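## Task

With the room-to-room door locked, carry the bin of loose parts to the bench in the other room, using the pass box in the wall, so that all of its bottom rests on that bench. Neither pass-box door opens unless the other is completely closed, and both must be completely closed at the end. Release the bin and back the robots away afterwards. A robot that topples or is left leaning means failure, and anything held in place only by a robot at the end does not count.

## Robot and tools

Robots. There are two identical Hello Robot Stretch 3 units, r1 and r2. Each has a two-wheel differential base (0.33 m long, 0.34 m wide, a passive omni wheel at the back), a lift riding up a mast, and a telescoping arm that reaches out to the robot's RIGHT side, ending in a wrist (yaw, pitch, roll) and a two-finger gripper. The base cannot slide sideways; to move the gripper forward you drive the base. Turns pivot about the point between the drive wheels, 0.05 m behind the front edge. Stowed (arm retracted, wrist folded) the robot sweeps a 0.28 m radius when turning; an unfolded level wrist reaches beyond that.

Frames. Every robot reports in its own base frame: origin on the floor between the drive wheels, x forward, y left, z up. hand_pose uses this frame, located where the closed fingertips meet; with wrist joints at zero its x points up, y back toward the mast, z toward the rear. Odometry is the base frame at the scene start. Because each robot uses its own frames, only images, lidar_m, wrist_depth_mm and head_depth_mm reveal where the robots are relative to each other.

Tools.
- execute_actions: arguments actions (a list holding one action, or empty to just read state and pictures) and cameras (list of names such as r1_head_camera, r1_nav_camera, r1_wrist_camera, the r2_ equivalents, or all; omitted/null means all, [] means none). The action is an object keyed r1 and/or r2. Per robot: base holds exactly one relative command, either translate_m (metres driven straight from the current spot, forward positive, -1 to 1) or rotate_rad (radians turned in place, counter-clockwise/left positive, -3.2 to 3.2). joints gives absolute targets by name: lift_m 0 to 1.1 (arm height), arm_m 0 to 0.52 (extension), wrist_yaw_rad -1.345 to 4.42 (0 along the arm, positive toward the front, 3.0 folded over the base), wrist_pitch_rad -1.57 to 0.451 (0 level, negative fingertips down), wrist_roll_rad -2.911 to 2.911, gripper_m -0.089 to 0.179 (larger is wider; real fingertip gap is somewhat smaller), head_pan_rad -3.953 to 1.73 (0 forward, positive left, -1.57 along the arm), head_tilt_rad -1.53 to 0.419 (negative down). contact_limits may set arm_m to an effort percentage (1 to 100) at which the arm motion halts with contact_stop. All motions in one action start together; none lasts over 15 s. Any unknown key or out-of-range number rejects the whole call. Anything left out may keep pushing to its earlier target.
- wait: seconds, 0 to 10; nothing new is commanded, then state and pictures return.
- zoom_image: camera and region [x0, y0, x1, y1] in pixels of that camera's latest full image, at most 504 by 504.
- finished_scene: scene (1 or 2); ends the scene irreversibly and reports success; the next task appears in its result.

Results. base_status and joint_status tell how each motion ended: done, off_target (resting short of target, perhaps still pushing), contact_stop, time_out or torque_fault (target dropped). After a contact_stop the arm or lift goes slack until commanded again. on_its_own covers uncommanded parts; held at is the target held, not the position. joint_positions, hand_pose, base_odometry (wheel-based, slip counts), turned_by_wheels and turned_by_imu, base_tilt in degrees (forward/right positive, fixed offsets up to about 4), motor_effort in percent with bracketed peak (noisy, biased). lidar_m: 12 distances in metres, sector 1 ahead then counter-clockwise (4 left, 7 behind, 10 right), in a plane 0.17 m up, 0.15 to 12 m, dash for nothing. wrist_depth_mm (45 to 1000) and head_depth_mm (280 to 4000) are 7x7 grids of median depth from top left; the head picture is sideways. A stop in one call cancels the remaining calls in that reply.

Speed. The base goes up to 0.30 m/s and 1.9 rad/s only when lift_m is under 0.30, arm_m under 0.03 and wrist_yaw_rad above 2.54; otherwise 0.10 m/s and 0.63 rad/s.

Gripping. Command gripper_m below the object's width to hold; to let go, open at least 0.02 beyond where the fingers met it. The reading does not confirm a grasp.

What to avoid. Robots pressing against each other fails the run; base contact with the other robot becomes a hard press within millimetres. The two bases drift apart by up to 2.5 cm per metre, which matters when both carry one load. Fold or unfold the wrist only with lift_m 0.32 to 0.95, wrist_pitch_rad -0.4 and roll near 0; with yaw below -0.4 keep pitch at -0.5 or lower. An arm pushing on something rigid with the gripper above about 0.45 m can tip the robot; so can driving while holding or hooking something fixed, or snagging furniture, especially in reverse. If base_tilt shows a lean, back off in small steps, free the gripper, and lower lift_m to about 0.2 if needed. Wrist servos shut off for 10 s after sustained hard loads. Avoid drops, slips, slams and hard pushes; loose objects may be nudged occasionally. Finish only when the bin rests on the bench, both pass-box doors are shut, and the robots have released and moved away.

Each tool is called after "Emit:" by a JSON object that holds its "api" and its "payload".

## Session

Emit:
{"api": "execute_actions", "payload": {"actions": []}}

Scene clock: 0.00 s.
r1.base_odometry: x=+0.000 y=+0.000 heading=+0.000 (m, m, rad; r1's odometry frame)
r1.turned_by_wheels: +0.000 (rad since the last result)
r1.turned_by_imu: +0.000 (rad since the last result)
r1.base_tilt: forward=-0.2 right=-0.3 (deg)
r1.lidar_m: 2.92 1.78 1.58 1.58 1.12 0.99 1.00 1.18 2.18 1.95 1.43 2.62
r1.head_depth_mm: 1734 2572 3167 3142 3129 3100 2249 / 1748 2554 3294 3298 3215 3214 2249 / 1761 2597 3466 3431 3380 3324 2209 / 1765 2631 3587 3523 3549 3362 2218 / 1780 2649 3370 3411 3447 3163 2193 / 1783 2527 2723 2749 2792 2784 2189 / 1786 2279 2299 2324 2334 2350 2183
r1.base_status: not commanded
r1.joint_positions: lift_m=+0.499 arm_m=+0.000 wrist_yaw_rad=+2.963 wrist_pitch_rad=-0.317 wrist_roll_rad=-0.007 gripper_m=+0.037 head_pan_rad=-0.013 head_tilt_rad=+0.008
r1.joint_status: not commanded
r1.motor_effort: left_wheel=+0 right_wheel=-1 lift_m=+32 arm_m=+1 wrist_yaw_rad=+1 wrist_pitch_rad=+5 wrist_roll_rad=+0 gripper_m=+0 head_pan_rad=-1 head_tilt_rad=+1 (%)
r1.hand_pose: x=+0.0207 y=+0.0868 z=+0.5350 quat_wxyz=(+0.174, +0.703, +0.050, +0.688) (m; r1's base frame)
r1.wrist_depth_mm: 917 - - - - - - / 954 - - - - - - / - - - - - - - / - - - - - - - / 947 978 - - - - - / 815 824 - 798 836 830 852 / 685 682 716 674 715 684 727
r2.base_odometry: x=+0.000 y=+0.000 heading=+0.000 (m, m, rad; r2's odometry frame)
r2.turned_by_wheels: +0.000 (rad since the last result)
r2.turned_by_imu: +0.000 (rad since the last result)
r2.base_tilt: forward=-1.7 right=+2.4 (deg)
r2.lidar_m: 0.99 1.00 1.26 1.17 1.19 1.51 3.28 2.56 1.70 3.55 1.58 1.07
r2.head_depth_mm: 999 994 992 985 974 973 964 / 989 986 978 975 971 966 959 / 983 976 970 961 959 952 948 / 971 965 961 955 950 945 938 / 963 954 952 946 940 933 930 / 951 945 941 939 932 926 920 / 944 938 932 927 920 916 910
r2.base_status: not commanded
r2.joint_positions: lift_m=+0.487 arm_m=+0.002 wrist_yaw_rad=+2.785 wrist_pitch_rad=-0.422 wrist_roll_rad=-0.016 gripper_m=+0.037 head_pan_rad=-0.012 head_tilt_rad=-0.001
r2.joint_status: not commanded
r2.motor_effort: left_wheel=+0 right_wheel=-1 lift_m=+32 arm_m=-1 wrist_yaw_rad=-1 wrist_pitch_rad=+5 wrist_roll_rad=+0 gripper_m=-1 head_pan_rad=+0 head_tilt_rad=+2 (%)
r2.hand_pose: x=+0.0569 y=+0.0624 z=+0.4988 quat_wxyz=(+0.269, +0.701, +0.026, +0.660) (m; r2's base frame)
r2.wrist_depth_mm: 936 - - - - - 831 / - - - - - - 877 / - - - - - - 897 / - - - - - - 944 / 950 951 928 943 920 890 884 / 789 - 804 769 - 745 727 / 681 - 658 660 649 655 637
pictures: r1_head_camera (sideways: a quarter turn clockwise sets it upright), r1_nav_camera (sideways: a quarter turn counterclockwise sets it upright), r1_wrist_camera, r2_head_camera (sideways: a quarter turn clockwise sets it upright), r2_nav_camera (sideways: a quarter turn counterclockwise sets it upright), r2_wrist_camera
camera_calibration (this result's frames):
r1_head_camera: T_world_to_cam=[[0.0407073, -0.0399713, -0.998371, 1.31661], [-0.0371148, 0.998449, -0.0414878, 0.0573455], [0.998482, 0.0387432, 0.0391606, -0.0973239], [0, 0, 0, 1]] pos_world=[0.0457088, -0.000859293, 1.32066]
r1_nav_camera: T_world_to_cam=[[0.0274775, 0.0181166, 0.999458, -1.26927], [-0.0260781, -0.999482, 0.018834, 0.0307405], [0.999282, -0.0265815, -0.0269908, -0.00968036], [0, 0, 0, 1]] pos_world=[0.0453513, 0.053462, 1.26774]
r1_wrist_camera: T_world_to_cam=[[0.980984, -0.184781, 0.0593876, -0.0470234], [-0.0402576, -0.493039, -0.869075, 0.538277], [0.189869, 0.850158, -0.491103, 0.352783], [0, 0, 0, 1]] pos_world=[0.000816464, -0.0432179, 0.643848]
r2_head_camera: T_world_to_cam=[[0.0324761, -0.0559814, -0.997903, 1.32245], [-0.00235123, 0.998423, -0.0560871, 0.0796329], [0.99947, 0.00416779, 0.0322932, -0.0934034], [0, 0, 0, 1]] pos_world=[0.0505931, -0.00508532, 1.32716]
r2_nav_camera: T_world_to_cam=[[-0.000510288, -0.0267063, 0.999643, -1.25747], [0.0111776, -0.999581, -0.0266989, 0.0832742], [0.999937, 0.01116, 0.000808585, -0.0503793], [0, 0, 0, 1]] pos_world=[0.0488037, 0.0502191, 1.25929]
r2_wrist_camera: T_world_to_cam=[[0.947025, -0.320721, -0.0168084, -0.0193642], [-0.191521, -0.521963, -0.831188, 0.492827], [0.257806, 0.790375, -0.555737, 0.38147], [0, 0, 0, 1]] pos_world=[0.0143801, -0.050477, 0.621303]
Images, in order (width x height): r1_head_camera 896x504, r1_nav_camera 672x504, r1_wrist_camera 644x364, r2_head_camera 896x504, r2_nav_camera 672x504, r2_wrist_camera 644x364.

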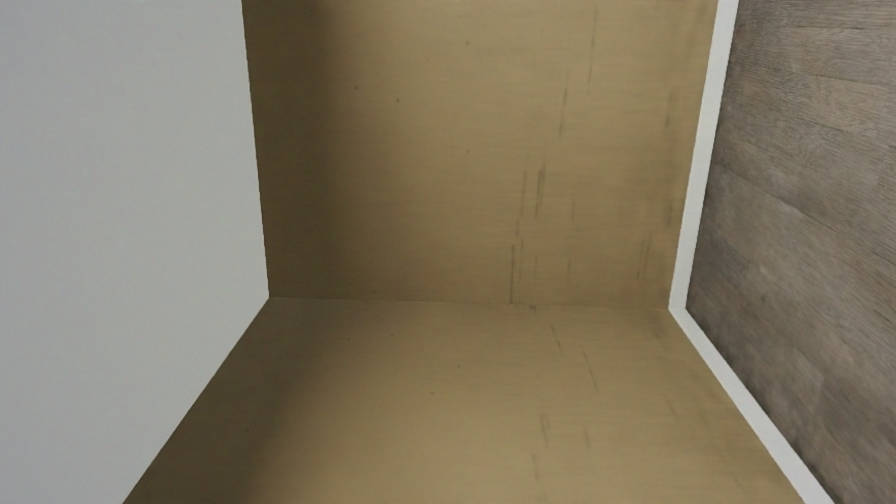

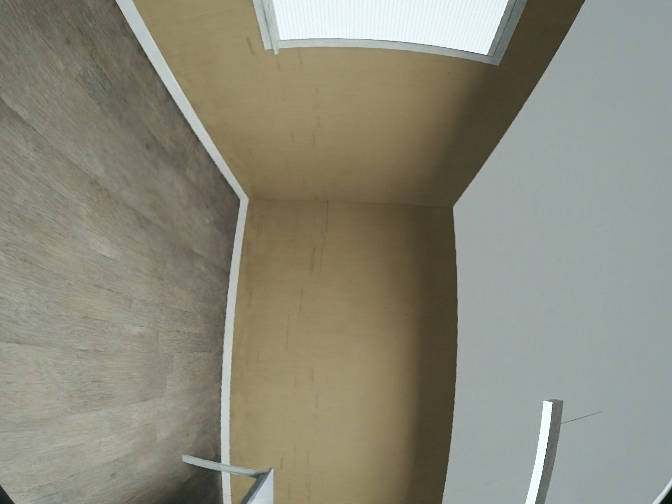

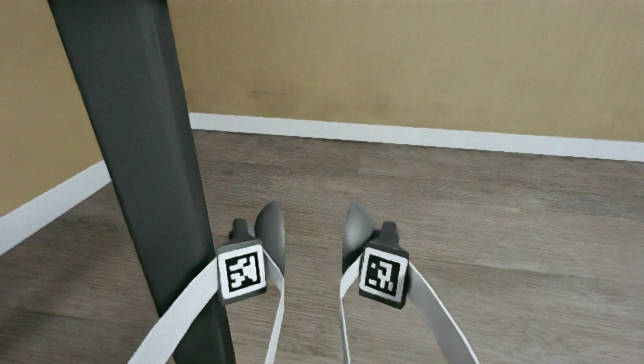

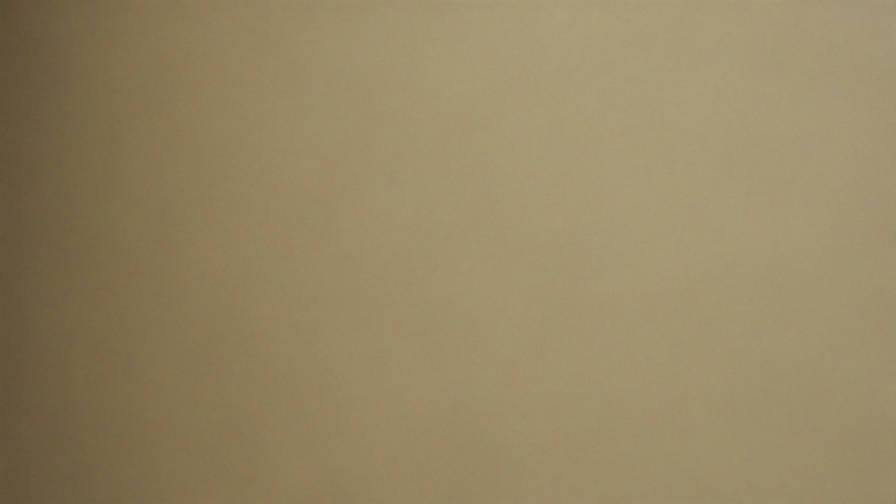

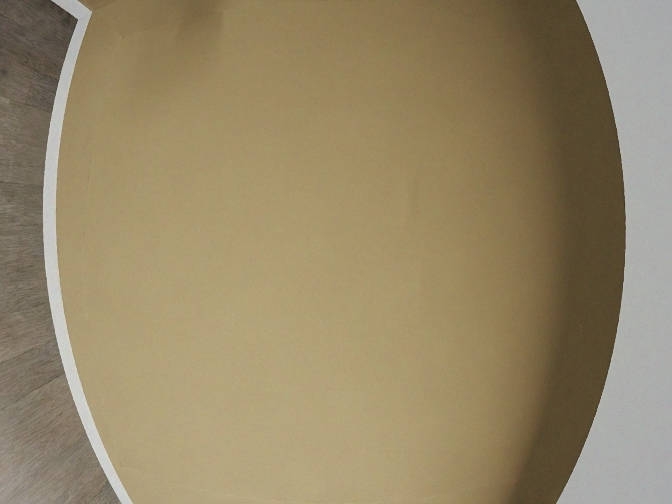

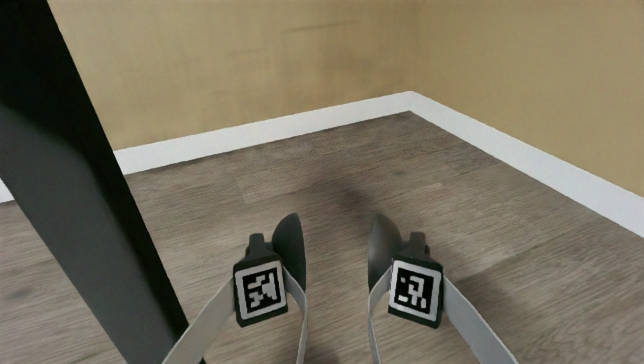

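Emit:
{"api": "execute_actions", "payload": {"actions": [{"r1":{"joints":{"head_pan_rad":-2.3,"head_tilt_rad":-0.3,"lift_m":0.28,"wrist_pitch_rad":-0.4}},"r2":{"base":{"rotate_rad":-1.4},"joints":{"head_pan_rad":-0.35,"head_tilt_rad":-0.3,"lift_m":0.28}}}], "cameras": ["r1_head_camera","r1_nav_camera","r2_nav_camera","r2_head_camera"]}}

Scene clock: 9.13 s.
r1.base_odometry: x=+0.000 y=+0.000 heading=+0.000 (m, m, rad; r1's odometry frame)
r1.turned_by_wheels: +0.000 (rad since the last result)
r1.turned_by_imu: +0.000 (rad since the last result)
r1.base_tilt: forward=-0.3 right=-0.4 (deg)
r1.lidar_m: 2.92 1.78 1.58 1.58 1.12 0.99 0.99 1.18 2.18 1.96 1.43 2.62
r1.head_depth_mm: 1398 1431 1112 1146 1221 1585 1500 / 1651 1719 1608 1703 1816 1840 1510 / 1966 2040 2142 1703 2334 1950 1498 / 2594 2660 2838 2995 2730 1918 1500 / 2856 3044 3225 3359 2730 1937 1506 / 2763 2932 3093 3267 2724 1928 1495 / 2677 2818 2982 3148 2727 1938 1501
r1.base_status: not commanded
r1.joint_positions: lift_m=+0.280 arm_m=+0.000 wrist_yaw_rad=+2.963 wrist_pitch_rad=-0.412 wrist_roll_rad=-0.007 gripper_m=+0.037 head_pan_rad=-2.293 head_tilt_rad=-0.296
r1.joint_status: all done
r1.motor_effort: left_wheel=+0(0) right_wheel=-1(1) lift_m=+25(24) arm_m=+0(0) wrist_yaw_rad=+1(1) wrist_pitch_rad=+4(5) wrist_roll_rad=+0(0) gripper_m=+0(0) head_pan_rad=-5(57) head_tilt_rad=-2(19) (%)
r1.hand_pose: x=+0.0188 y=+0.0761 z=+0.2942 quat_wxyz=(+0.206, +0.700, +0.083, +0.679) (m; r1's base frame)
r1.wrist_depth_mm: 913 - - - - - - / - - - - - - - / 911 - 935 930 946 963 970 / 701 689 718 716 717 741 733 / 574 568 - 581 593 579 596 / 485 499 - 497 490 500 497 / - - - - 422 432 434
r2.base_odometry: x=+0.000 y=+0.000 heading=-1.400 (m, m, rad; r2's odometry frame)
r2.turned_by_wheels: -1.400 (rad since the last result)
r2.turned_by_imu: -1.410 (rad since the last result)
r2.base_tilt: forward=-1.8 right=+2.6 (deg)
r2.lidar_m: 3.07 1.33 1.01 0.99 1.05 1.20 1.17 1.24 1.77 3.31 2.10 1.70
r2.head_depth_mm: 3567 3722 3919 - 1900 1854 1693 / 3480 3646 3895 - 2098 2014 1680 / 3382 3575 3738 3962 3066 2177 1678 / 3338 3444 3609 3856 3050 2155 1667 / 3225 3368 3551 3718 3002 2134 1664 / 3150 3314 3456 3628 2991 2125 1638 / 3114 3182 3391 3535 2966 2101 1641
r2.base_status: done
r2.joint_positions: lift_m=+0.281 arm_m=+0.002 wrist_yaw_rad=+2.785 wrist_pitch_rad=-0.423 wrist_roll_rad=-0.016 gripper_m=+0.037 head_pan_rad=-0.343 head_tilt_rad=-0.297
r2.joint_status: all done
r2.motor_effort: left_wheel=+3(14) right_wheel=-4(9) lift_m=+17(27) arm_m=-1(1) wrist_yaw_rad=+0(0) wrist_pitch_rad=+5(5) wrist_roll_rad=+1(1) gripper_m=-1(1) head_pan_rad=-3(21) head_tilt_rad=-2(20) (%)
r2.hand_pose: x=+0.0568 y=+0.0623 z=+0.2921 quat_wxyz=(+0.269, +0.701, +0.026, +0.660) (m; r2's base frame)
r2.wrist_depth_mm: 857 870 956 - - - - / - 957 - - - - - / - 997 999 986 958 923 893 / - 766 756 742 719 716 708 / 610 612 617 599 609 581 576 / 525 - 528 503 - 488 481 / 458 - - 432 430 427 423
pictures: r1_head_camera (sideways: a quarter turn clockwise sets it upright), r1_nav_camera (sideways: a quarter turn counterclockwise sets it upright), r2_head_camera (sideways: a quarter turn clockwise sets it upright), r2_nav_camera (sideways: a quarter turn counterclockwise sets it upright)
camera_calibration (this result's frames):
r1_head_camera: T_world_to_cam=[[0.14172, 0.220614, -0.96501, 1.27217], [0.788549, -0.614476, -0.0246721, 0.0304036], [-0.598419, -0.757462, -0.261049, 0.303212], [0, 0, 0, 1]] pos_world=[-0.0228188, -0.0323046, 1.30756]
r1_nav_camera: T_world_to_cam=[[-0.200854, -0.256017, 0.945575, -1.19734], [-0.745612, 0.666019, 0.0219469, 0.031085], [-0.63539, -0.700624, -0.324662, 0.387756], [0, 0, 0, 1]] pos_world=[0.0290632, -0.0555702, 1.25738]
r2_head_camera: T_world_to_cam=[[-0.26235, 0.0346872, -0.964349, 1.28019], [0.307689, 0.950197, -0.0495282, 0.0691822], [0.914604, -0.309713, -0.259957, 0.287548], [0, 0, 0, 1]] pos_world=[0.0515778, -0.0210854, 1.31272]
r2_nav_camera: T_world_to_cam=[[0.26482, -0.122966, 0.956425, -1.20245], [-0.322769, -0.945928, -0.0322467, 0.0925225], [0.908675, -0.300165, -0.290191, 0.328971], [0, 0, 0, 1]] pos_world=[0.0493683, 0.0384046, 1.2485]
Images, in order (width x height): r1_head_camera 896x504, r1_nav_camera 672x504, r2_head_camera 896x504, r2_nav_camera 672x504.

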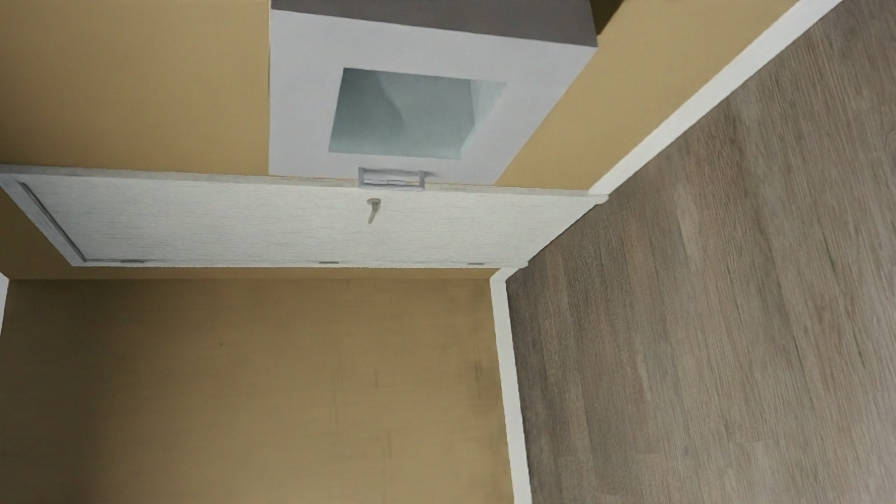

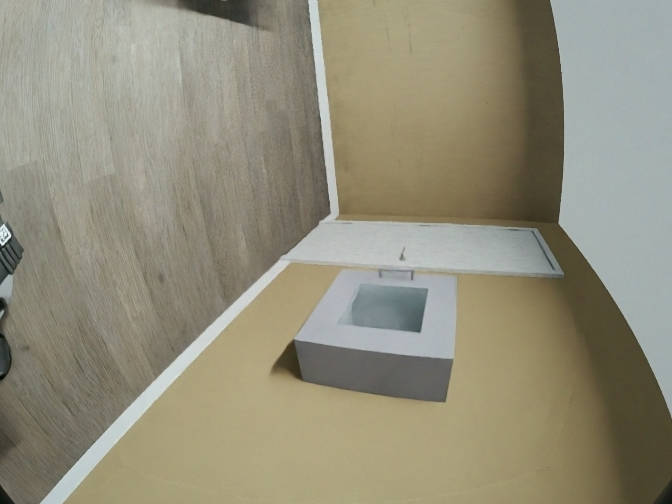

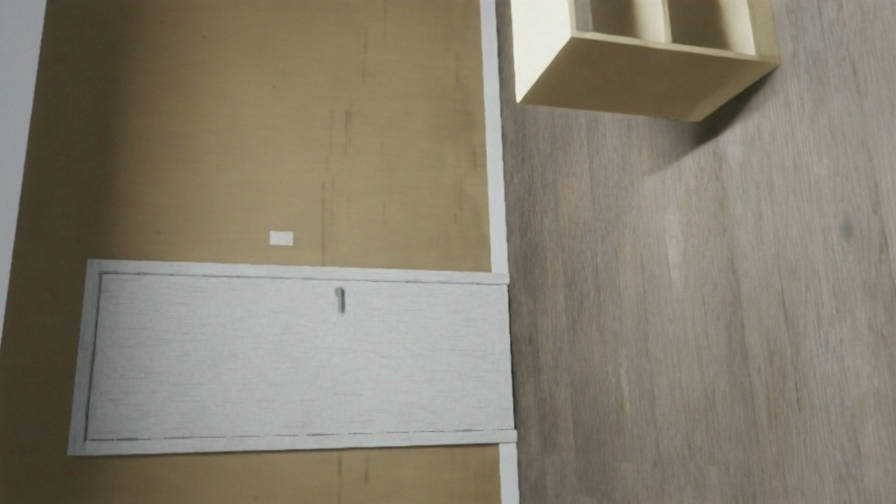

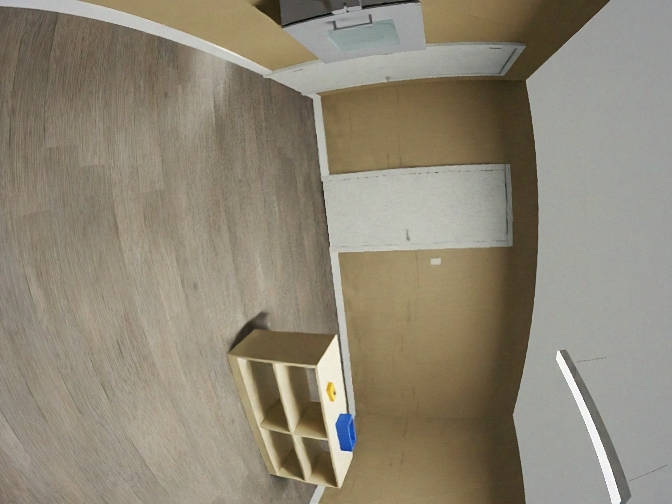

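Emit:
{"api": "execute_actions", "payload": {"actions": [{"r1":{"base":{"rotate_rad":-1.885},"joints":{"head_pan_rad":-1.2,"head_tilt_rad":-0.4}},"r2":{"base":{"rotate_rad":3.07},"joints":{"head_pan_rad":-2.2,"head_tilt_rad":-0.4}}}], "cameras": []}}

Emit:
{"api": "execute_actions", "payload": {"actions": [{"r1":{"base":{"translate_m":1.0}},"r2":{"base":{"translate_m":-1.0}}}], "cameras": ["r1_head_camera","r2_head_camera"]}}

Scene clock: 29.33 s.
r1.base_odometry: x=+0.000 y=+0.000 heading=-1.885 (m, m, rad; r1's odometry frame)
r1.turned_by_wheels: -1.885 (rad since the last result)
r1.turned_by_imu: -1.872 (rad since the last result)
r1.base_tilt: forward=-0.3 right=-0.3 (deg)
r1.lidar_m: 3.20 1.42 2.42 3.35 2.23 1.63 1.58 1.41 1.03 0.99 1.03 1.41
r1.head_depth_mm: 794 844 896 964 1036 1121 1217 / 828 883 944 1012 1095 1192 1293 / 867 924 991 1072 1164 1271 1349 / 905 971 1044 1132 1234 1366 1385 / 953 1026 1108 1206 1322 1468 1377 / 1000 1084 1177 1285 1419 1565 1382 / 1056 1132 1185 1256 1531 1659 1368
r1.base_status: done
r1.joint_positions: lift_m=+0.280 arm_m=+0.000 wrist_yaw_rad=+2.963 wrist_pitch_rad=-0.412 wrist_roll_rad=-0.007 gripper_m=+0.037 head_pan_rad=-1.207 head_tilt_rad=-0.395
r1.joint_status: all done
r1.motor_effort: left_wheel=+3(18) right_wheel=-4(11) lift_m=+26(25) arm_m=+0(0) wrist_yaw_rad=+1(1) wrist_pitch_rad=+4(4) wrist_roll_rad=+0(0) gripper_m=-1(0) head_pan_rad=+4(56) head_tilt_rad=-2(10) (%)
r1.hand_pose: x=+0.0188 y=+0.0761 z=+0.2941 quat_wxyz=(+0.206, +0.700, +0.083, +0.679) (m; r1's base frame)
r1.wrist_depth_mm: - - - - - - - / - - - - - - - / 896 - 939 937 946 968 976 / 689 678 702 717 729 728 761 / 571 571 - 579 591 581 601 / 480 487 - 498 487 499 502 / - - - - 428 431 434
r2.base_odometry: x=+0.000 y=+0.000 heading=+1.670 (m, m, rad; r2's odometry frame)
r2.turned_by_wheels: +3.070 (rad since the last result)
r2.turned_by_imu: +3.077 (rad since the last result)
r2.base_tilt: forward=-1.8 right=+2.5 (deg)
r2.lidar_m: 1.17 1.21 1.64 3.30 2.09 1.71 3.54 1.43 1.03 0.99 1.02 1.22
r2.head_depth_mm: 1261 1370 1471 1582 1808 1868 1530 / 1173 1260 1367 1477 1629 1768 1521 / 1097 1168 1259 1355 1476 1606 1510 / 1022 1090 1167 1255 1359 1473 1511 / 967 1021 1093 1164 1251 1353 1419 / 912 966 1022 1092 1167 1249 1346 / 863 909 963 1023 1086 1157 1251
r2.base_status: done
r2.joint_positions: lift_m=+0.281 arm_m=+0.002 wrist_yaw_rad=+2.785 wrist_pitch_rad=-0.423 wrist_roll_rad=-0.016 gripper_m=+0.037 head_pan_rad=-2.193 head_tilt_rad=-0.396
r2.joint_status: all done
r2.motor_effort: left_wheel=-3(11) right_wheel=+2(10) lift_m=+18(18) arm_m=-1(1) wrist_yaw_rad=-1(0) wrist_pitch_rad=+5(5) wrist_roll_rad=+0(0) gripper_m=-1(0) head_pan_rad=-3(34) head_tilt_rad=-1(12) (%)
r2.hand_pose: x=+0.0568 y=+0.0623 z=+0.2921 quat_wxyz=(+0.269, +0.701, +0.026, +0.660) (m; r2's base frame)
r2.wrist_depth_mm: - - - - - - - / - - - - - - - / - - 994 987 958 945 913 / - 770 753 752 723 706 702 / 603 626 615 600 609 584 573 / 521 - 526 499 - 492 488 / 465 - - 431 426 423 422
pictures: none
No camera images: the call's "cameras" was empty. Leave "cameras" out to get every camera's image.

Scene clock: 34.43 s.
r1.base_odometry: x=-0.309 y=-0.951 heading=-1.885 (m, m, rad; r1's odometry frame)
r1.turned_by_wheels: +0.000 (rad since the last result)
r1.turned_by_imu: -0.001 (rad since the last result)
r1.base_tilt: forward=-0.2 right=-0.3 (deg)
r1.lidar_m: 2.20 2.29 1.19 0.97 3.48 2.68 2.58 1.41 1.03 1.00 1.04 1.41
r1.head_depth_mm: 797 819 681 1338 802 1131 1225 / 832 854 712 1383 859 1198 1286 / 868 896 1244 1379 889 1279 1333 / 913 937 809 1134 936 1368 1373 / 955 984 828 887 1006 1480 1378 / 1007 1081 1175 1289 1427 1560 1380 / 1058 1147 1260 1362 1509 1645 1382
r1.base_status: done
r1.joint_positions: lift_m=+0.280 arm_m=+0.000 wrist_yaw_rad=+2.963 wrist_pitch_rad=-0.413 wrist_roll_rad=-0.007 gripper_m=+0.037 head_pan_rad=-1.207 head_tilt_rad=-0.395
r1.joint_status: not commanded
r1.motor_effort: left_wheel=+3(16) right_wheel=-4(7) lift_m=+26(26) arm_m=+1(0) wrist_yaw_rad=+1(1) wrist_pitch_rad=+4(4) wrist_roll_rad=+0(0) gripper_m=-2(1) head_pan_rad=+5(4) head_tilt_rad=-2(2) (%)
r1.hand_pose: x=+0.0188 y=+0.0761 z=+0.2941 quat_wxyz=(+0.206, +0.700, +0.083, +0.679) (m; r1's base frame)
r1.wrist_depth_mm: - - - - - - - / - - - - - - - / 890 - 939 947 948 951 982 / 695 682 702 728 736 713 720 / 575 565 - 587 587 597 587 / 480 496 - 502 494 500 503 / - - - - 422 432 430
r2.base_odometry: x=+0.099 y=-0.995 heading=+1.670 (m, m, rad; r2's odometry frame)
r2.turned_by_wheels: +0.000 (rad since the last result)
r2.turned_by_imu: -0.004 (rad since the last result)
r2.base_tilt: forward=-1.7 right=+2.5 (deg)
r2.lidar_m: 2.17 2.25 3.04 2.16 1.13 2.67 2.55 1.46 1.05 1.01 1.04 1.40
r2.head_depth_mm: 1293 1382 1525 1654 1820 1907 1525 / 1195 1210 1058 1138 1664 1788 1528 / 1118 938 1245 1320 1151 1640 1518 / 1043 875 1413 1478 1058 1518 1507 / 985 818 838 906 968 1387 1444 / 928 766 785 834 899 1278 1367 / 880 887 876 840 1071 1184 1270
r2.base_status: done
r2.joint_positions: lift_m=+0.281 arm_m=+0.002 wrist_yaw_rad=+2.785 wrist_pitch_rad=-0.423 wrist_roll_rad=-0.016 gripper_m=+0.037 head_pan_rad=-2.193 head_tilt_rad=-0.396
r2.joint_status: not commanded
r2.motor_effort: left_wheel=-2(14) right_wheel=+1(4) lift_m=+17(17) arm_m=-1(1) wrist_yaw_rad=+0(1) wrist_pitch_rad=+5(5) wrist_roll_rad=+0(0) gripper_m=-1(0) head_pan_rad=-3(3) head_tilt_rad=-1(2) (%)
r2.hand_pose: x=+0.0568 y=+0.0623 z=+0.2921 quat_wxyz=(+0.269, +0.701, +0.026, +0.660) (m; r2's base frame)
r2.wrist_depth_mm: - - - - - - - / - - - - - - - / - - 998 960 954 932 898 / - 763 752 747 723 711 710 / 603 623 617 603 611 575 579 / 527 - 528 505 - 488 488 / 460 - - 433 425 427 419
pictures: r1_head_camera (sideways: a quarter turn clockwise sets it upright), r2_head_camera (sideways: a quarter turn clockwise sets it upright)
camera_calibration (this result's frames):
r1_head_camera: T_world_to_cam=[[-0.162636, 0.316254, -0.93463, 1.23435], [0.910452, 0.413195, -0.0186144, 0.0217708], [0.380298, -0.853963, -0.355135, 0.419692], [0, 0, 0, 1]] pos_world=[0.021321, -0.0409632, 1.30312]
r2_head_camera: T_world_to_cam=[[0.160526, 0.319165, -0.934005, 1.23798], [0.831408, -0.553728, -0.0463252, 0.0618114], [-0.53197, -0.769103, -0.354245, 0.419084], [0, 0, 0, 1]] pos_world=[-0.0271784, -0.0385744, 1.3076]
Images, in order (width x height): r1_head_camera 896x504, r2_head_camera 896x504.

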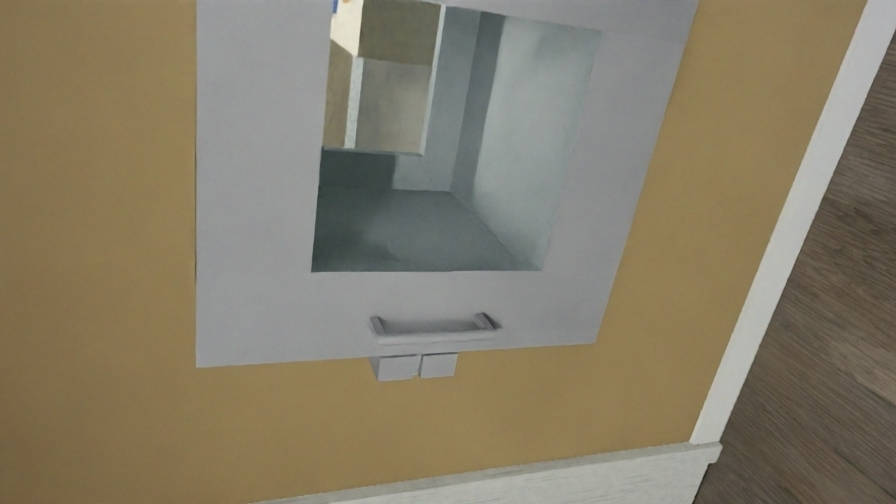

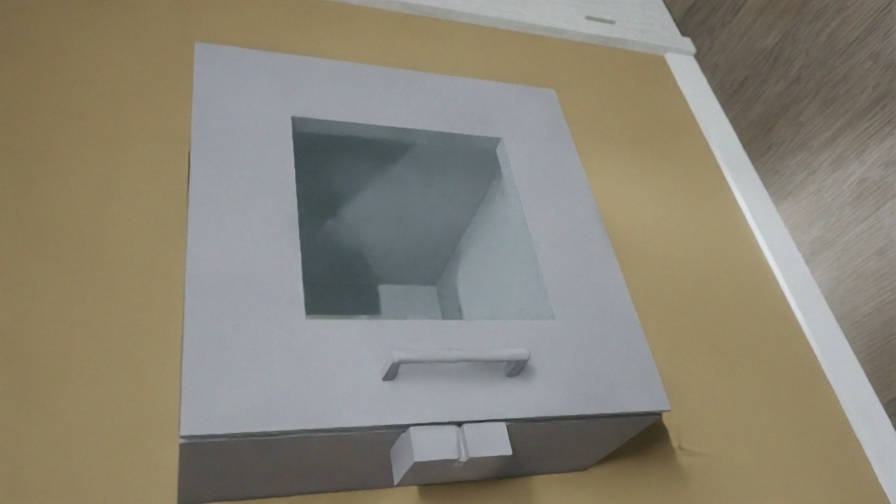

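Emit:
{"api": "execute_actions", "payload": {"actions": [{"r1":{"base":{"translate_m":0.3},"joints":{"lift_m":0.6,"head_pan_rad":-1.57,"head_tilt_rad":-0.5}},"r2":{"base":{"translate_m":-0.3},"joints":{"lift_m":0.6,"head_pan_rad":-1.57,"head_tilt_rad":-0.5}}}], "cameras": []}}

Emit:
{"api": "execute_actions", "payload": {"actions": [{"r1":{"base":{"translate_m":0.19},"joints":{"lift_m":0.86,"wrist_yaw_rad":0}},"r2":{"joints":{"lift_m":0.86,"wrist_yaw_rad":0}}}], "cameras": []}}

Emit:
{"api": "execute_actions", "payload": {"actions": [{"r1":{"joints":{"wrist_pitch_rad":0.02,"arm_m":0.15,"gripper_m":0.09}},"r2":{"joints":{"wrist_pitch_rad":0.02,"arm_m":0.17,"gripper_m":0.09}}}], "cameras": ["r1_wrist_camera","r2_wrist_camera","r2_head_camera"]}}

Scene clock: 56.10 s.
r1.base_odometry: x=-0.401 y=-1.236 heading=-1.885 (m, m, rad; r1's odometry frame)
r1.turned_by_wheels: +0.000 (rad since the last result)
r1.turned_by_imu: -0.001 (rad since the last result)
r1.base_tilt: forward=-0.3 right=-0.4 (deg)
r1.lidar_m: 1.91 1.98 1.04 0.98 3.49 2.98 2.88 1.41 1.03 1.00 1.04 1.39
r1.head_depth_mm: 787 644 1256 1129 872 1318 1288 / 793 649 2285 1184 881 1348 1291 / 800 656 3086 1189 895 1363 1286 / 806 661 1303 1067 904 1386 1289 / 813 667 726 809 912 1403 1282 / 818 873 953 1110 1246 1425 1290 / 835 913 1006 1115 1258 1430 1288
r1.base_status: done
r1.joint_positions: lift_m=+0.600 arm_m=+0.000 wrist_yaw_rad=+2.963 wrist_pitch_rad=-0.413 wrist_roll_rad=-0.007 gripper_m=+0.037 head_pan_rad=-1.563 head_tilt_rad=-0.493
r1.joint_status: all done
r1.motor_effort: left_wheel=+3(16) right_wheel=-3(8) lift_m=+37(36) arm_m=+0(0) wrist_yaw_rad=+1(1) wrist_pitch_rad=+4(4) wrist_roll_rad=+0(0) gripper_m=+0(0) head_pan_rad=-5(37) head_tilt_rad=-3(11) (%)
r1.hand_pose: x=+0.0188 y=+0.0760 z=+0.6136 quat_wxyz=(+0.206, +0.700, +0.083, +0.679) (m; r1's base frame)
r1.wrist_depth_mm: - - - - - - - / - - - - - - - / - - - - - - - / - - - - - - - / - - - - - - - / 846 864 - 838 854 852 853 / 740 740 753 756 745 750 773
r2.base_odometry: x=+0.129 y=-1.294 heading=+1.670 (m, m, rad; r2's odometry frame)
r2.turned_by_wheels: +0.000 (rad since the last result)
r2.turned_by_imu: -0.001 (rad since the last result)
r2.base_tilt: forward=-1.7 right=+2.5 (deg)
r2.lidar_m: 2.47 2.55 3.43 0.92 0.93 2.36 2.25 1.47 1.06 1.01 1.05 1.41
r2.head_depth_mm: 841 686 - 1279 904 1320 1409 / 843 687 1954 1215 904 1318 1399 / 842 689 737 801 894 1323 1400 / 851 900 773 814 921 1331 1398 / 855 920 993 1085 1192 1332 1384 / 855 919 999 1085 1194 1335 1386 / 854 922 999 1089 1200 1335 1376
r2.base_status: done
r2.joint_positions: lift_m=+0.599 arm_m=+0.002 wrist_yaw_rad=+2.785 wrist_pitch_rad=-0.423 wrist_roll_rad=-0.016 gripper_m=+0.037 head_pan_rad=-1.577 head_tilt_rad=-0.494
r2.joint_status: all done
r2.motor_effort: left_wheel=-2(14) right_wheel=+0(4) lift_m=+45(48) arm_m=+0(0) wrist_yaw_rad=+0(1) wrist_pitch_rad=+5(5) wrist_roll_rad=+0(0) gripper_m=-1(1) head_pan_rad=+2(31) head_tilt_rad=-3(12) (%)
r2.hand_pose: x=+0.0568 y=+0.0623 z=+0.6110 quat_wxyz=(+0.269, +0.701, +0.026, +0.660) (m; r2's base frame)
r2.wrist_depth_mm: 830 961 - - - - - / - 869 - - - - - / - 949 - - - - - / - - - - - - - / - - - - - - - / 955 - 961 914 - 876 886 / 803 - 781 790 762 774 761
pictures: none
No camera images: the call's "cameras" was empty. Leave "cameras" out to get every camera's image.

Scene clock: 59.37 s.
r1.base_odometry: x=-0.460 y=-1.417 heading=-1.885 (m, m, rad; r1's odometry frame)
r1.turned_by_wheels: +0.000 (rad since the last result)
r1.turned_by_imu: +0.000 (rad since the last result)
r1.base_tilt: forward=-0.3 right=-0.3 (deg)
r1.lidar_m: 1.71 1.77 2.45 0.98 3.48 3.19 3.08 1.41 1.03 1.00 1.03 1.39
r1.head_depth_mm: 790 644 - 1184 874 1334 1339 / 792 650 738 1065 883 1345 1289 / 798 656 712 793 896 1339 - / 814 887 951 1067 1214 1368 1284 / 822 898 984 1094 1230 1409 1286 / 828 900 996 1104 1245 1427 1292 / 835 910 1003 1115 1237 1419 1292
r1.base_status: done
r1.joint_positions: lift_m=+0.860 arm_m=+0.000 wrist_yaw_rad=+0.002 wrist_pitch_rad=-0.413 wrist_roll_rad=-0.007 gripper_m=+0.037 head_pan_rad=-1.563 head_tilt_rad=-0.493
r1.joint_status: all done
r1.motor_effort: left_wheel=+3(10) right_wheel=-3(5) lift_m=+37(37) arm_m=+0(1) wrist_yaw_rad=-1(2) wrist_pitch_rad=+4(4) wrist_roll_rad=+0(0) gripper_m=+1(1) head_pan_rad=-5(5) head_tilt_rad=-3(3) (%)
r1.hand_pose: x=-0.0211 y=-0.3704 z=+0.8736 quat_wxyz=(+0.695, +0.146, -0.689, -0.144) (m; r1's base frame)
r1.wrist_depth_mm: 671 690 672 459 - 897 604 / 730 736 739 513 795 784 499 / 817 829 797 563 552 542 535 / 902 885 888 895 896 890 894 / - - - - - - - / - - - - - - - / - - - - - - -
r2.base_odometry: x=+0.129 y=-1.294 heading=+1.670 (m, m, rad; r2's odometry frame)
r2.turned_by_wheels: +0.000 (rad since the last result)
r2.turned_by_imu: +0.000 (rad since the last result)
r2.base_tilt: forward=-1.7 right=+2.5 (deg)
r2.lidar_m: 2.47 2.55 3.42 0.92 0.94 2.36 2.25 1.47 1.06 1.01 1.04 1.41
r2.head_depth_mm: 843 686 - 1284 904 1325 1399 / 843 687 2215 1210 905 1324 1403 / 842 687 738 804 895 1323 1415 / 852 899 772 815 923 1325 1404 / 853 919 995 1086 1200 1332 1389 / 854 921 999 1093 1196 1331 1380 / 858 918 1000 1090 1201 1331 1371
r2.base_status: not commanded
r2.joint_positions: lift_m=+0.859 arm_m=+0.002 wrist_yaw_rad=+0.001 wrist_pitch_rad=-0.423 wrist_roll_rad=-0.016 gripper_m=+0.037 head_pan_rad=-1.577 head_tilt_rad=-0.494
r2.joint_status: all done
r2.motor_effort: left_wheel=-2(2) right_wheel=+0(1) lift_m=+46(45) arm_m=-1(1) wrist_yaw_rad=-2(3) wrist_pitch_rad=+5(5) wrist_roll_rad=+0(0) gripper_m=-1(1) head_pan_rad=+3(3) head_tilt_rad=-2(3) (%)
r2.hand_pose: x=-0.0212 y=-0.3711 z=+0.8710 quat_wxyz=(+0.697, +0.150, -0.685, -0.147) (m; r2's base frame)
r2.wrist_depth_mm: 730 720 717 504 - - 679 / 800 782 782 554 533 542 535 / 857 877 860 605 576 577 573 / 978 956 954 942 930 946 936 / - - - - - - - / - - - - - - - / - - - - - - -
pictures: none
No camera images: the call's "cameras" was empty. Leave "cameras" out to get every camera's image.

Scene clock: 61.83 s.
r1.base_odometry: x=-0.460 y=-1.417 heading=-1.885 (m, m, rad; r1's odometry frame)
r1.turned_by_wheels: +0.000 (rad since the last result)
r1.turned_by_imu: +0.000 (rad since the last result)
r1.base_tilt: forward=-0.2 right=-0.4 (deg)
r1.lidar_m: 1.71 1.78 2.44 0.98 3.45 3.20 3.09 1.41 1.03 1.00 1.04 1.39
r1.head_depth_mm: 790 645 - 1187 847 - 1228 / 793 652 735 1065 860 - 1258 / 800 654 713 793 - - 1254 / 816 888 949 1058 1215 1388 1289 / 822 893 983 1092 1229 1404 1297 / 827 903 996 1102 1239 1420 1293 / 836 910 1007 1113 1245 1414 1291
r1.base_status: not commanded
r1.joint_positions: lift_m=+0.860 arm_m=+0.150 wrist_yaw_rad=+0.001 wrist_pitch_rad=-0.003 wrist_roll_rad=-0.007 gripper_m=+0.090 head_pan_rad=-1.563 head_tilt_rad=-0.494
r1.joint_status: all done
r1.motor_effort: left_wheel=+3(3) right_wheel=-4(3) lift_m=+37(37) arm_m=+1(3) wrist_yaw_rad=+0(1) wrist_pitch_rad=+8(7) wrist_roll_rad=+0(0) gripper_m=+0(79) head_pan_rad=-5(5) head_tilt_rad=-2(3) (%)
r1.hand_pose: x=-0.0213 y=-0.5509 z=+0.9737 quat_wxyz=(+0.710, +0.002, -0.704, -0.001) (m; r1's base frame)
r1.wrist_depth_mm: 572 563 563 330 613 767 604 / 576 587 573 338 875 889 591 / 591 600 591 358 - 910 600 / 617 612 614 371 971 888 594 / 633 641 635 383 381 784 598 / 652 656 660 390 399 402 408 / 656 685 678 408 407 405 400
r2.base_odometry: x=+0.129 y=-1.294 heading=+1.670 (m, m, rad; r2's odometry frame)
r2.turned_by_wheels: +0.000 (rad since the last result)
r2.turned_by_imu: +0.000 (rad since the last result)
r2.base_tilt: forward=-1.7 right=+2.5 (deg)
r2.lidar_m: 2.47 2.55 3.43 0.92 0.93 2.36 2.25 1.47 1.06 1.01 1.05 1.41
r2.head_depth_mm: 841 685 - 1285 890 - - / 844 687 2200 1209 892 - 1316 / 840 688 741 802 867 - 1332 / 851 898 773 814 1182 1348 1355 / 854 918 995 1086 1189 1327 1391 / 854 920 1001 1087 1200 1334 1384 / 856 923 996 1084 1196 1332 1377
r2.base_status: not commanded
r2.joint_positions: lift_m=+0.859 arm_m=+0.170 wrist_yaw_rad=+0.000 wrist_pitch_rad=-0.004 wrist_roll_rad=-0.016 gripper_m=+0.090 head_pan_rad=-1.577 head_tilt_rad=-0.494
r2.joint_status: all done
r2.motor_effort: left_wheel=-2(2) right_wheel=+1(0) lift_m=+46(46) arm_m=+2(4) wrist_yaw_rad=-1(2) wrist_pitch_rad=+7(8) wrist_roll_rad=+0(0) gripper_m=-1(93) head_pan_rad=+3(3) head_tilt_rad=-2(2) (%)
r2.hand_pose: x=-0.0214 y=-0.5709 z=+0.9731 quat_wxyz=(+0.713, +0.002, -0.701, -0.001) (m; r2's base frame)
r2.wrist_depth_mm: 587 586 576 345 341 824 678 / 613 605 599 352 349 913 678 / 624 625 613 361 360 933 669 / 646 632 628 371 369 976 687 / 656 652 646 382 377 843 689 / 682 677 663 393 391 607 405 / 708 699 698 408 401 397 390
pictures: r1_wrist_camera, r2_head_camera (sideways: a quarter turn clockwise sets it upright), r2_wrist_camera
camera_calibration (this result's frames):
r1_wrist_camera: T_world_to_cam=[[-0.998228, 0.0243446, 0.0542887, -0.0716346], [-0.0483615, 0.199499, -0.978704, 1.0915], [-0.0346567, -0.979596, -0.197968, -0.179902], [0, 0, 0, 1]] pos_world=[-0.0249561, -0.39224, 1.03653]
r2_head_camera: T_world_to_cam=[[-0.0527903, 0.443071, -0.894931, 1.18829], [0.998552, 0.0327141, -0.0427063, 0.0560747], [0.010355, -0.895889, -0.444157, 0.532781], [0, 0, 0, 1]] pos_world=[0.00121993, -0.0510204, 1.30247]
r2_wrist_camera: T_world_to_cam=[[-0.999387, -0.03487, -0.00311766, -0.0321152], [-0.00286535, 0.170225, -0.985401, 1.09081], [0.0348916, -0.984788, -0.17022, -0.227502], [0, 0, 0, 1]] pos_world=[-0.021032, -0.410844, 1.03606]
Images, in order (width x height): r1_wrist_camera 644x364, r2_head_camera 896x504, r2_wrist_camera 644x364.

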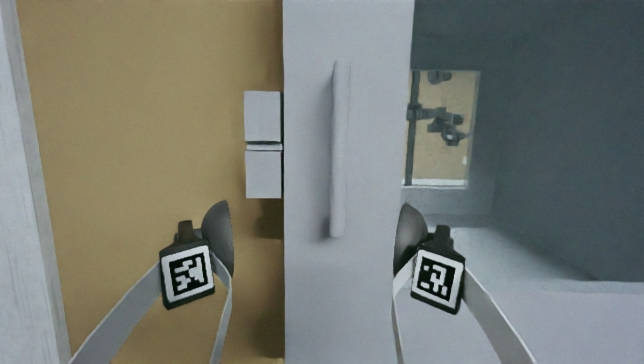

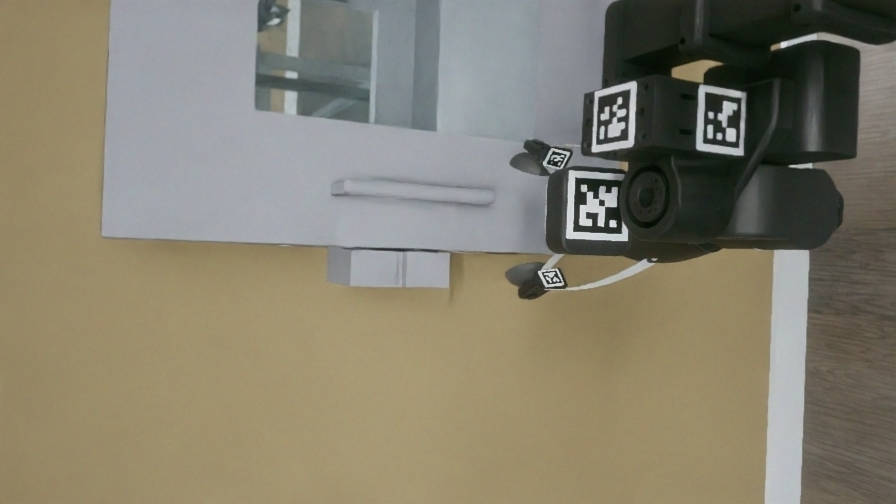

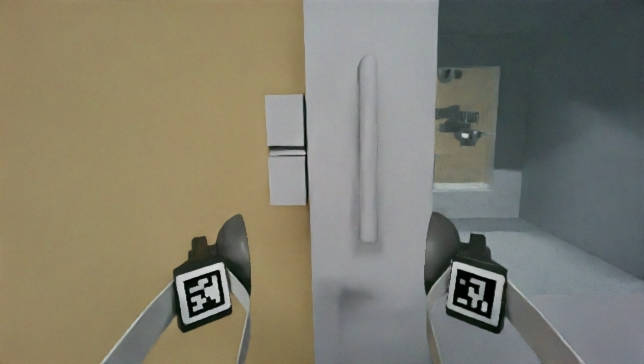

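Emit:
{"api": "execute_actions", "payload": {"actions": [{"r1":{"base":{"translate_m":-0.026},"joints":{"lift_m":0.88,"arm_m":0.22}},"r2":{"base":{"translate_m":-0.032},"joints":{"arm_m":0.335,"lift_m":0.88},"contact_limits":{"arm_m":12}}}], "cameras": ["r2_wrist_camera","r2_head_camera"]}}

Scene clock: 70.30 s.
r1.base_odometry: x=-0.452 y=-1.392 heading=-1.884 (m, m, rad; r1's odometry frame)
r1.turned_by_wheels: +0.000 (rad since the last result)
r1.turned_by_imu: +0.000 (rad since the last result)
r1.base_tilt: forward=-0.3 right=-0.3 (deg)
r1.lidar_m: 1.74 1.81 1.00 0.99 3.47 3.19 3.05 1.41 1.03 1.00 1.04 1.39
r1.head_depth_mm: 787 645 - 1258 - 1355 1290 / 793 650 3025 1257 - 1362 1289 / 800 655 712 773 - 1386 1283 / 814 866 759 834 1216 1385 1289 / 823 896 985 1097 1232 1407 1295 / 828 900 994 1108 1246 1425 1288 / 833 911 1003 1121 1257 1430 1287
r1.base_status: done
r1.joint_positions: lift_m=+0.880 arm_m=+0.220 wrist_yaw_rad=+0.001 wrist_pitch_rad=-0.002 wrist_roll_rad=-0.007 gripper_m=+0.090 head_pan_rad=-1.563 head_tilt_rad=-0.494
r1.joint_status: all done
r1.motor_effort: left_wheel=+3(6) right_wheel=-3(9) lift_m=+37(37) arm_m=+2(1) wrist_yaw_rad=+0(0) wrist_pitch_rad=+8(8) wrist_roll_rad=+0(0) gripper_m=+0(1) head_pan_rad=-5(5) head_tilt_rad=-2(2) (%)
r1.hand_pose: x=-0.0213 y=-0.6209 z=+0.9938 quat_wxyz=(+0.710, +0.001, -0.704, -0.001) (m; r1's base frame)
r1.wrist_depth_mm: 499 500 483 266 564 675 548 / 520 513 508 275 828 821 562 / 534 516 289 282 - 843 565 / 541 532 296 294 - 854 555 / 572 567 308 306 311 799 558 / 596 575 588 314 528 590 537 / 610 597 598 324 329 340 338
r2.base_odometry: x=+0.132 y=-1.325 heading=+1.670 (m, m, rad; r2's odometry frame)
r2.turned_by_wheels: +0.000 (rad since the last result)
r2.turned_by_imu: +0.000 (rad since the last result)
r2.base_tilt: forward=-1.7 right=+2.6 (deg)
r2.lidar_m: 2.50 2.59 3.44 0.91 0.93 2.33 2.22 1.46 1.06 1.02 1.05 1.41
r2.head_depth_mm: 842 686 3053 1349 - - 1402 / 840 686 3197 1408 919 1316 1396 / 843 687 744 793 920 1316 1394 / 845 696 747 793 923 1319 1389 / 852 918 982 1091 1196 1326 1390 / 856 923 997 1088 1196 1331 1382 / 858 921 1000 1090 1200 1333 1377
r2.base_status: done
r2.joint_positions: lift_m=+0.879 arm_m=+0.335 wrist_yaw_rad=+0.000 wrist_pitch_rad=-0.003 wrist_roll_rad=-0.016 gripper_m=+0.090 head_pan_rad=-1.577 head_tilt_rad=-0.494
r2.joint_status: all done
r2.motor_effort: left_wheel=-2(10) right_wheel=+1(2) lift_m=+45(47) arm_m=+2(2) wrist_yaw_rad=-1(1) wrist_pitch_rad=+7(7) wrist_roll_rad=+0(0) gripper_m=+0(1) head_pan_rad=+2(3) head_tilt_rad=-2(3) (%)
r2.contact_limits: arm_m 12 (drawing in: default 18, maximum 29; extending or still: default 23, maximum 38)
r2.hand_pose: x=-0.0214 y=-0.7359 z=+0.9933 quat_wxyz=(+0.713, +0.001, -0.701, -0.001) (m; r2's base frame)
r2.wrist_depth_mm: 428 421 189 185 184 736 616 / 439 437 194 189 189 755 631 / 452 442 197 194 194 - 623 / 461 457 204 199 200 806 637 / 483 471 209 206 205 818 627 / 489 493 214 212 211 646 575 / 511 509 492 219 217 451 466
pictures: r2_head_camera (sideways: a quarter turn clockwise sets it upright), r2_wrist_camera
camera_calibration (this result's frames):
r2_head_camera: T_world_to_cam=[[-0.0527932, 0.443103, -0.894915, 1.18827], [0.998552, 0.0327227, -0.0427049, 0.0560729], [0.0103614, -0.895873, -0.444189, 0.532823], [0, 0, 0, 1]] pos_world=[0.00122029, -0.0510205, 1.30247]
r2_wrist_camera: T_world_to_cam=[[-0.999394, -0.0346656, -0.00309997, -0.0377263], [-0.00283033, 0.169724, -0.985488, 1.13846], [0.0346887, -0.984882, -0.16972, -0.387141], [0, 0, 0, 1]] pos_world=[-0.0210519, -0.57582, 1.05612]
Images, in order (width x height): r2_head_camera 896x504, r2_wrist_camera 644x364.

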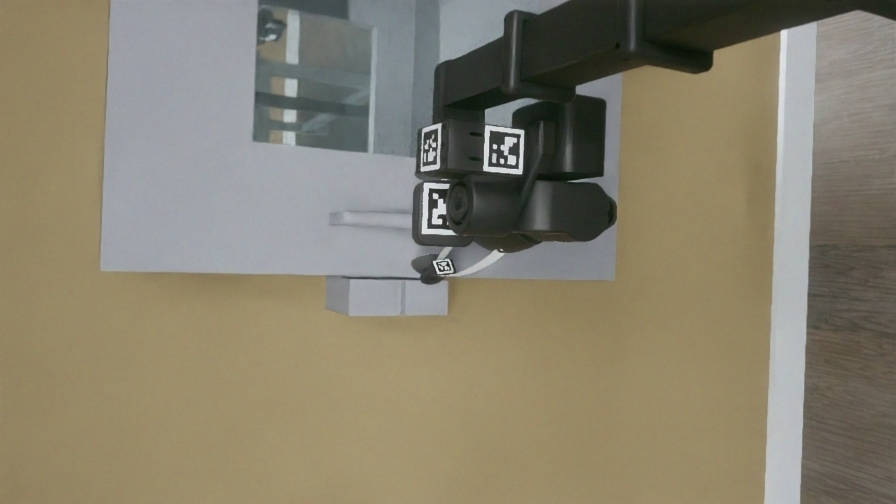

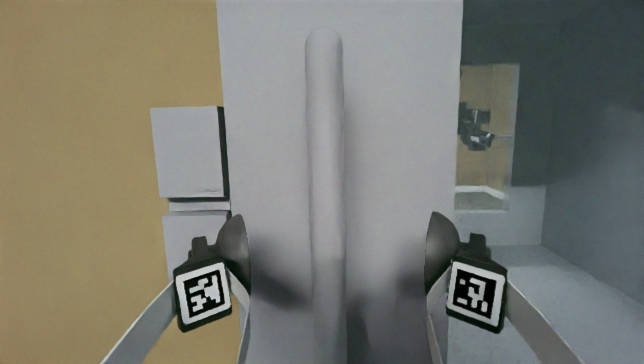

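Emit:
{"api": "execute_actions", "payload": {"actions": [{"r2":{"joints":{"gripper_m":-0.04}}}], "cameras": []}}

Emit:
{"api": "execute_actions", "payload": {"actions": [{"r2":{"base":{"translate_m":-0.01},"joints":{"arm_m":0.255}}}], "cameras": ["r2_wrist_camera","r2_nav_camera"]}}

Scene clock: 77.83 s.
r1.base_odometry: x=-0.452 y=-1.392 heading=-1.884 (m, m, rad; r1's odometry frame)
r1.turned_by_wheels: +0.000 (rad since the last result)
r1.turned_by_imu: +0.000 (rad since the last result)
r1.base_tilt: forward=-0.2 right=-0.3 (deg)
r1.lidar_m: 1.73 1.81 1.00 0.99 3.49 3.17 3.06 1.42 1.03 1.00 1.03 1.39
r1.head_depth_mm: 789 645 - 1255 - 1354 1287 / 793 651 3052 1254 - 1374 1294 / 800 655 712 773 - 1400 1281 / 812 865 760 837 1213 1391 1283 / 821 892 982 1094 1223 1401 1286 / 831 904 994 1106 1243 1419 1283 / 835 911 1003 1116 1260 1419 1291
r1.base_status: not commanded
r1.joint_positions: lift_m=+0.880 arm_m=+0.220 wrist_yaw_rad=+0.001 wrist_pitch_rad=-0.002 wrist_roll_rad=-0.007 gripper_m=+0.090 head_pan_rad=-1.563 head_tilt_rad=-0.494
r1.joint_status: not commanded
r1.motor_effort: left_wheel=+3(3) right_wheel=-3(3) lift_m=+37(37) arm_m=+2(2) wrist_yaw_rad=+0(0) wrist_pitch_rad=+7(8) wrist_roll_rad=+0(0) gripper_m=+0(0) head_pan_rad=-5(5) head_tilt_rad=-3(3) (%)
r1.hand_pose: x=-0.0213 y=-0.6209 z=+0.9938 quat_wxyz=(+0.710, +0.001, -0.704, -0.001) (m; r1's base frame)
r1.wrist_depth_mm: 496 506 483 269 559 667 546 / 518 507 505 277 832 816 576 / 530 521 288 284 - 849 563 / 549 545 298 294 - 834 562 / 567 565 306 305 309 774 572 / 588 580 563 314 532 591 528 / 595 603 606 329 333 335 343
r2.base_odometry: x=+0.132 y=-1.325 heading=+1.670 (m, m, rad; r2's odometry frame)
r2.turned_by_wheels: +0.000 (rad since the last result)
r2.turned_by_imu: +0.000 (rad since the last result)
r2.base_tilt: forward=-1.7 right=+2.6 (deg)
r2.lidar_m: 2.50 2.58 3.44 0.91 0.93 2.32 2.22 1.46 1.06 1.02 1.05 1.41
r2.head_depth_mm: 841 685 3048 1351 - - 1411 / 840 687 3166 1409 920 1323 1404 / 841 688 744 794 919 1322 1396 / 844 695 745 802 919 1325 1389 / 854 921 983 1089 1197 1330 1391 / 855 921 1001 1087 1201 1338 1383 / 856 923 1000 1088 1205 1334 1385
r2.base_status: not commanded
r2.joint_positions: lift_m=+0.879 arm_m=+0.335 wrist_yaw_rad=+0.008 wrist_pitch_rad=-0.003 wrist_roll_rad=-0.016 gripper_m=-0.038 head_pan_rad=-1.577 head_tilt_rad=-0.494
r2.joint_status: all done
r2.motor_effort: left_wheel=+1(2) right_wheel=-4(5) lift_m=+46(45) arm_m=+0(2) wrist_yaw_rad=-7(9) wrist_pitch_rad=+7(7) wrist_roll_rad=+0(0) gripper_m=-33(100) head_pan_rad=+2(3) head_tilt_rad=-2(2) (%)
r2.hand_pose: x=-0.0193 y=-0.7360 z=+0.9933 quat_wxyz=(+0.713, +0.004, -0.701, +0.002) (m; r2's base frame)
r2.wrist_depth_mm: 428 425 188 184 182 724 621 / 442 441 193 188 187 764 633 / 452 449 197 193 192 - 636 / 466 462 203 198 197 - 644 / 481 474 209 148 202 814 642 / 497 489 216 150 207 623 591 / 513 499 493 218 216 467 463
pictures: none
No camera images: the call's "cameras" was empty. Leave "cameras" out to get every camera's image.

Scene clock: 79.63 s.
r1.base_odometry: x=-0.452 y=-1.392 heading=-1.884 (m, m, rad; r1's odometry frame)
r1.turned_by_wheels: +0.000 (rad since the last result)
r1.turned_by_imu: +0.000 (rad since the last result)
r1.base_tilt: forward=-0.3 right=-0.4 (deg)
r1.lidar_m: 1.74 1.80 1.00 0.99 3.46 3.17 3.05 1.42 1.04 1.00 1.03 1.39
r1.head_depth_mm: 787 644 - 1259 - 1360 1286 / 793 651 2988 1256 - 1367 1288 / 799 655 711 773 - 1390 1283 / 812 865 759 836 1215 1382 1289 / 821 895 987 1091 1231 1411 1292 / 830 903 993 1108 1247 1426 1287 / 837 910 1005 1120 1254 1419 1295
r1.base_status: not commanded
r1.joint_positions: lift_m=+0.880 arm_m=+0.220 wrist_yaw_rad=+0.001 wrist_pitch_rad=-0.002 wrist_roll_rad=-0.007 gripper_m=+0.090 head_pan_rad=-1.563 head_tilt_rad=-0.494
r1.joint_status: not commanded
r1.motor_effort: left_wheel=+3(3) right_wheel=-3(3) lift_m=+37(37) arm_m=+3(3) wrist_yaw_rad=+0(0) wrist_pitch_rad=+8(8) wrist_roll_rad=+1(0) gripper_m=+0(1) head_pan_rad=-5(5) head_tilt_rad=-2(3) (%)
r1.hand_pose: x=-0.0213 y=-0.6209 z=+0.9938 quat_wxyz=(+0.710, +0.001, -0.704, -0.001) (m; r1's base frame)
r1.wrist_depth_mm: 490 493 494 266 561 671 545 / 511 513 508 275 881 860 565 / 538 533 290 286 - 893 569 / 546 542 298 293 956 845 562 / 564 566 305 303 308 780 570 / 577 593 576 315 522 604 532 / 602 597 604 326 329 338 340
r2.base_odometry: x=+0.133 y=-1.335 heading=+1.670 (m, m, rad; r2's odometry frame)
r2.turned_by_wheels: +0.000 (rad since the last result)
r2.turned_by_imu: -0.001 (rad since the last result)
r2.base_tilt: forward=-1.6 right=+2.5 (deg)
r2.lidar_m: 2.51 2.59 3.44 0.91 0.94 2.32 2.22 1.45 1.06 1.02 1.05 1.41
r2.head_depth_mm: 840 631 1399 1285 - 1331 1374 / 843 622 3127 1339 - 1362 1404 / 843 614 667 714 - 1344 1399 / 841 613 664 718 797 1338 1390 / 853 920 974 1089 1194 1339 1390 / 853 919 1000 1090 1198 1333 1381 / 856 924 1001 1088 1200 1333 1374
r2.base_status: done
r2.joint_positions: lift_m=+0.879 arm_m=+0.255 wrist_yaw_rad=-0.013 wrist_pitch_rad=-0.004 wrist_roll_rad=-0.016 gripper_m=-0.030 head_pan_rad=-1.577 head_tilt_rad=-0.494
r2.joint_status: all done
r2.on_its_own: gripper_m is held at -0.030, not at your -0.040, by its stall guard, which is still easing
r2.motor_effort: left_wheel=-6(10) right_wheel=+7(15) lift_m=+45(45) arm_m=-3(4) wrist_yaw_rad=+10(22) wrist_pitch_rad=+7(8) wrist_roll_rad=+0(0) gripper_m=-7(33) head_pan_rad=+3(3) head_tilt_rad=-2(3) (%)
r2.hand_pose: x=-0.0247 y=-0.6564 z=+0.9932 quat_wxyz=(+0.713, -0.003, -0.701, -0.006) (m; r2's base frame)
r2.wrist_depth_mm: 505 490 179 183 191 751 604 / 514 511 184 185 196 835 599 / 523 523 189 189 201 864 604 / 542 537 196 195 207 852 609 / 561 556 200 146 213 826 604 / 574 573 561 149 - 612 579 / 597 585 214 212 225 468 462
pictures: r2_nav_camera (sideways: a quarter turn counterclockwise sets it upright), r2_wrist_camera
camera_calibration (this result's frames):
r2_nav_camera: T_world_to_cam=[[-0.0296885, -0.472542, 0.880808, -1.10197], [-0.999407, -0.00136548, -0.0344186, 0.0994689], [0.0174669, -0.881307, -0.472221, 0.571292], [0, 0, 0, 1]] pos_world=[0.0567154, -0.0171064, 1.24382]
r2_wrist_camera: T_world_to_cam=[[-0.999753, -0.021988, -0.00311413, -0.0298922], [-0.000672729, 0.170151, -0.985418, 1.12513], [0.0221973, -0.985173, -0.170124, -0.308903], [0, 0, 0, 1]] pos_world=[-0.0222712, -0.496422, 1.05608]
Images, in order (width x height): r2_nav_camera 672x504, r2_wrist_camera 644x364.

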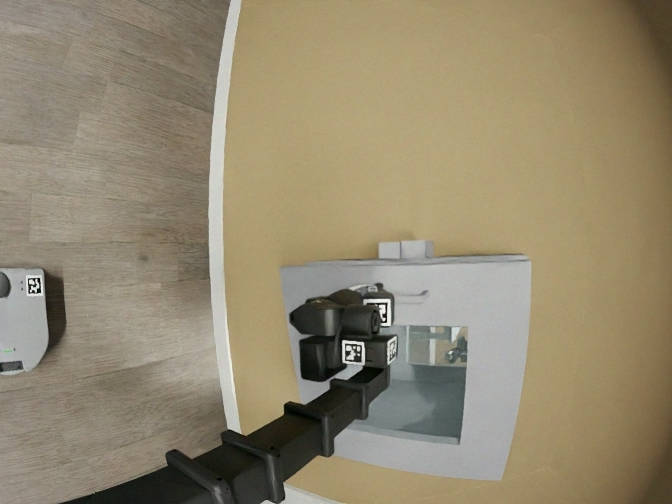

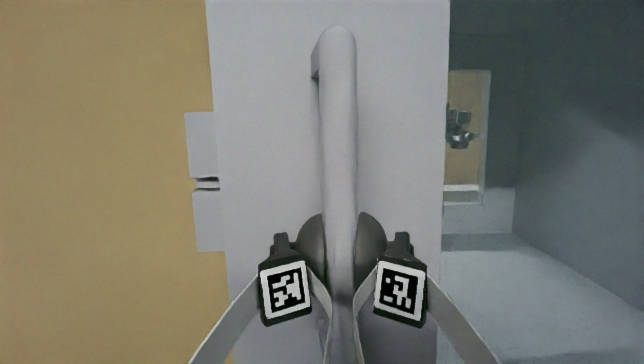

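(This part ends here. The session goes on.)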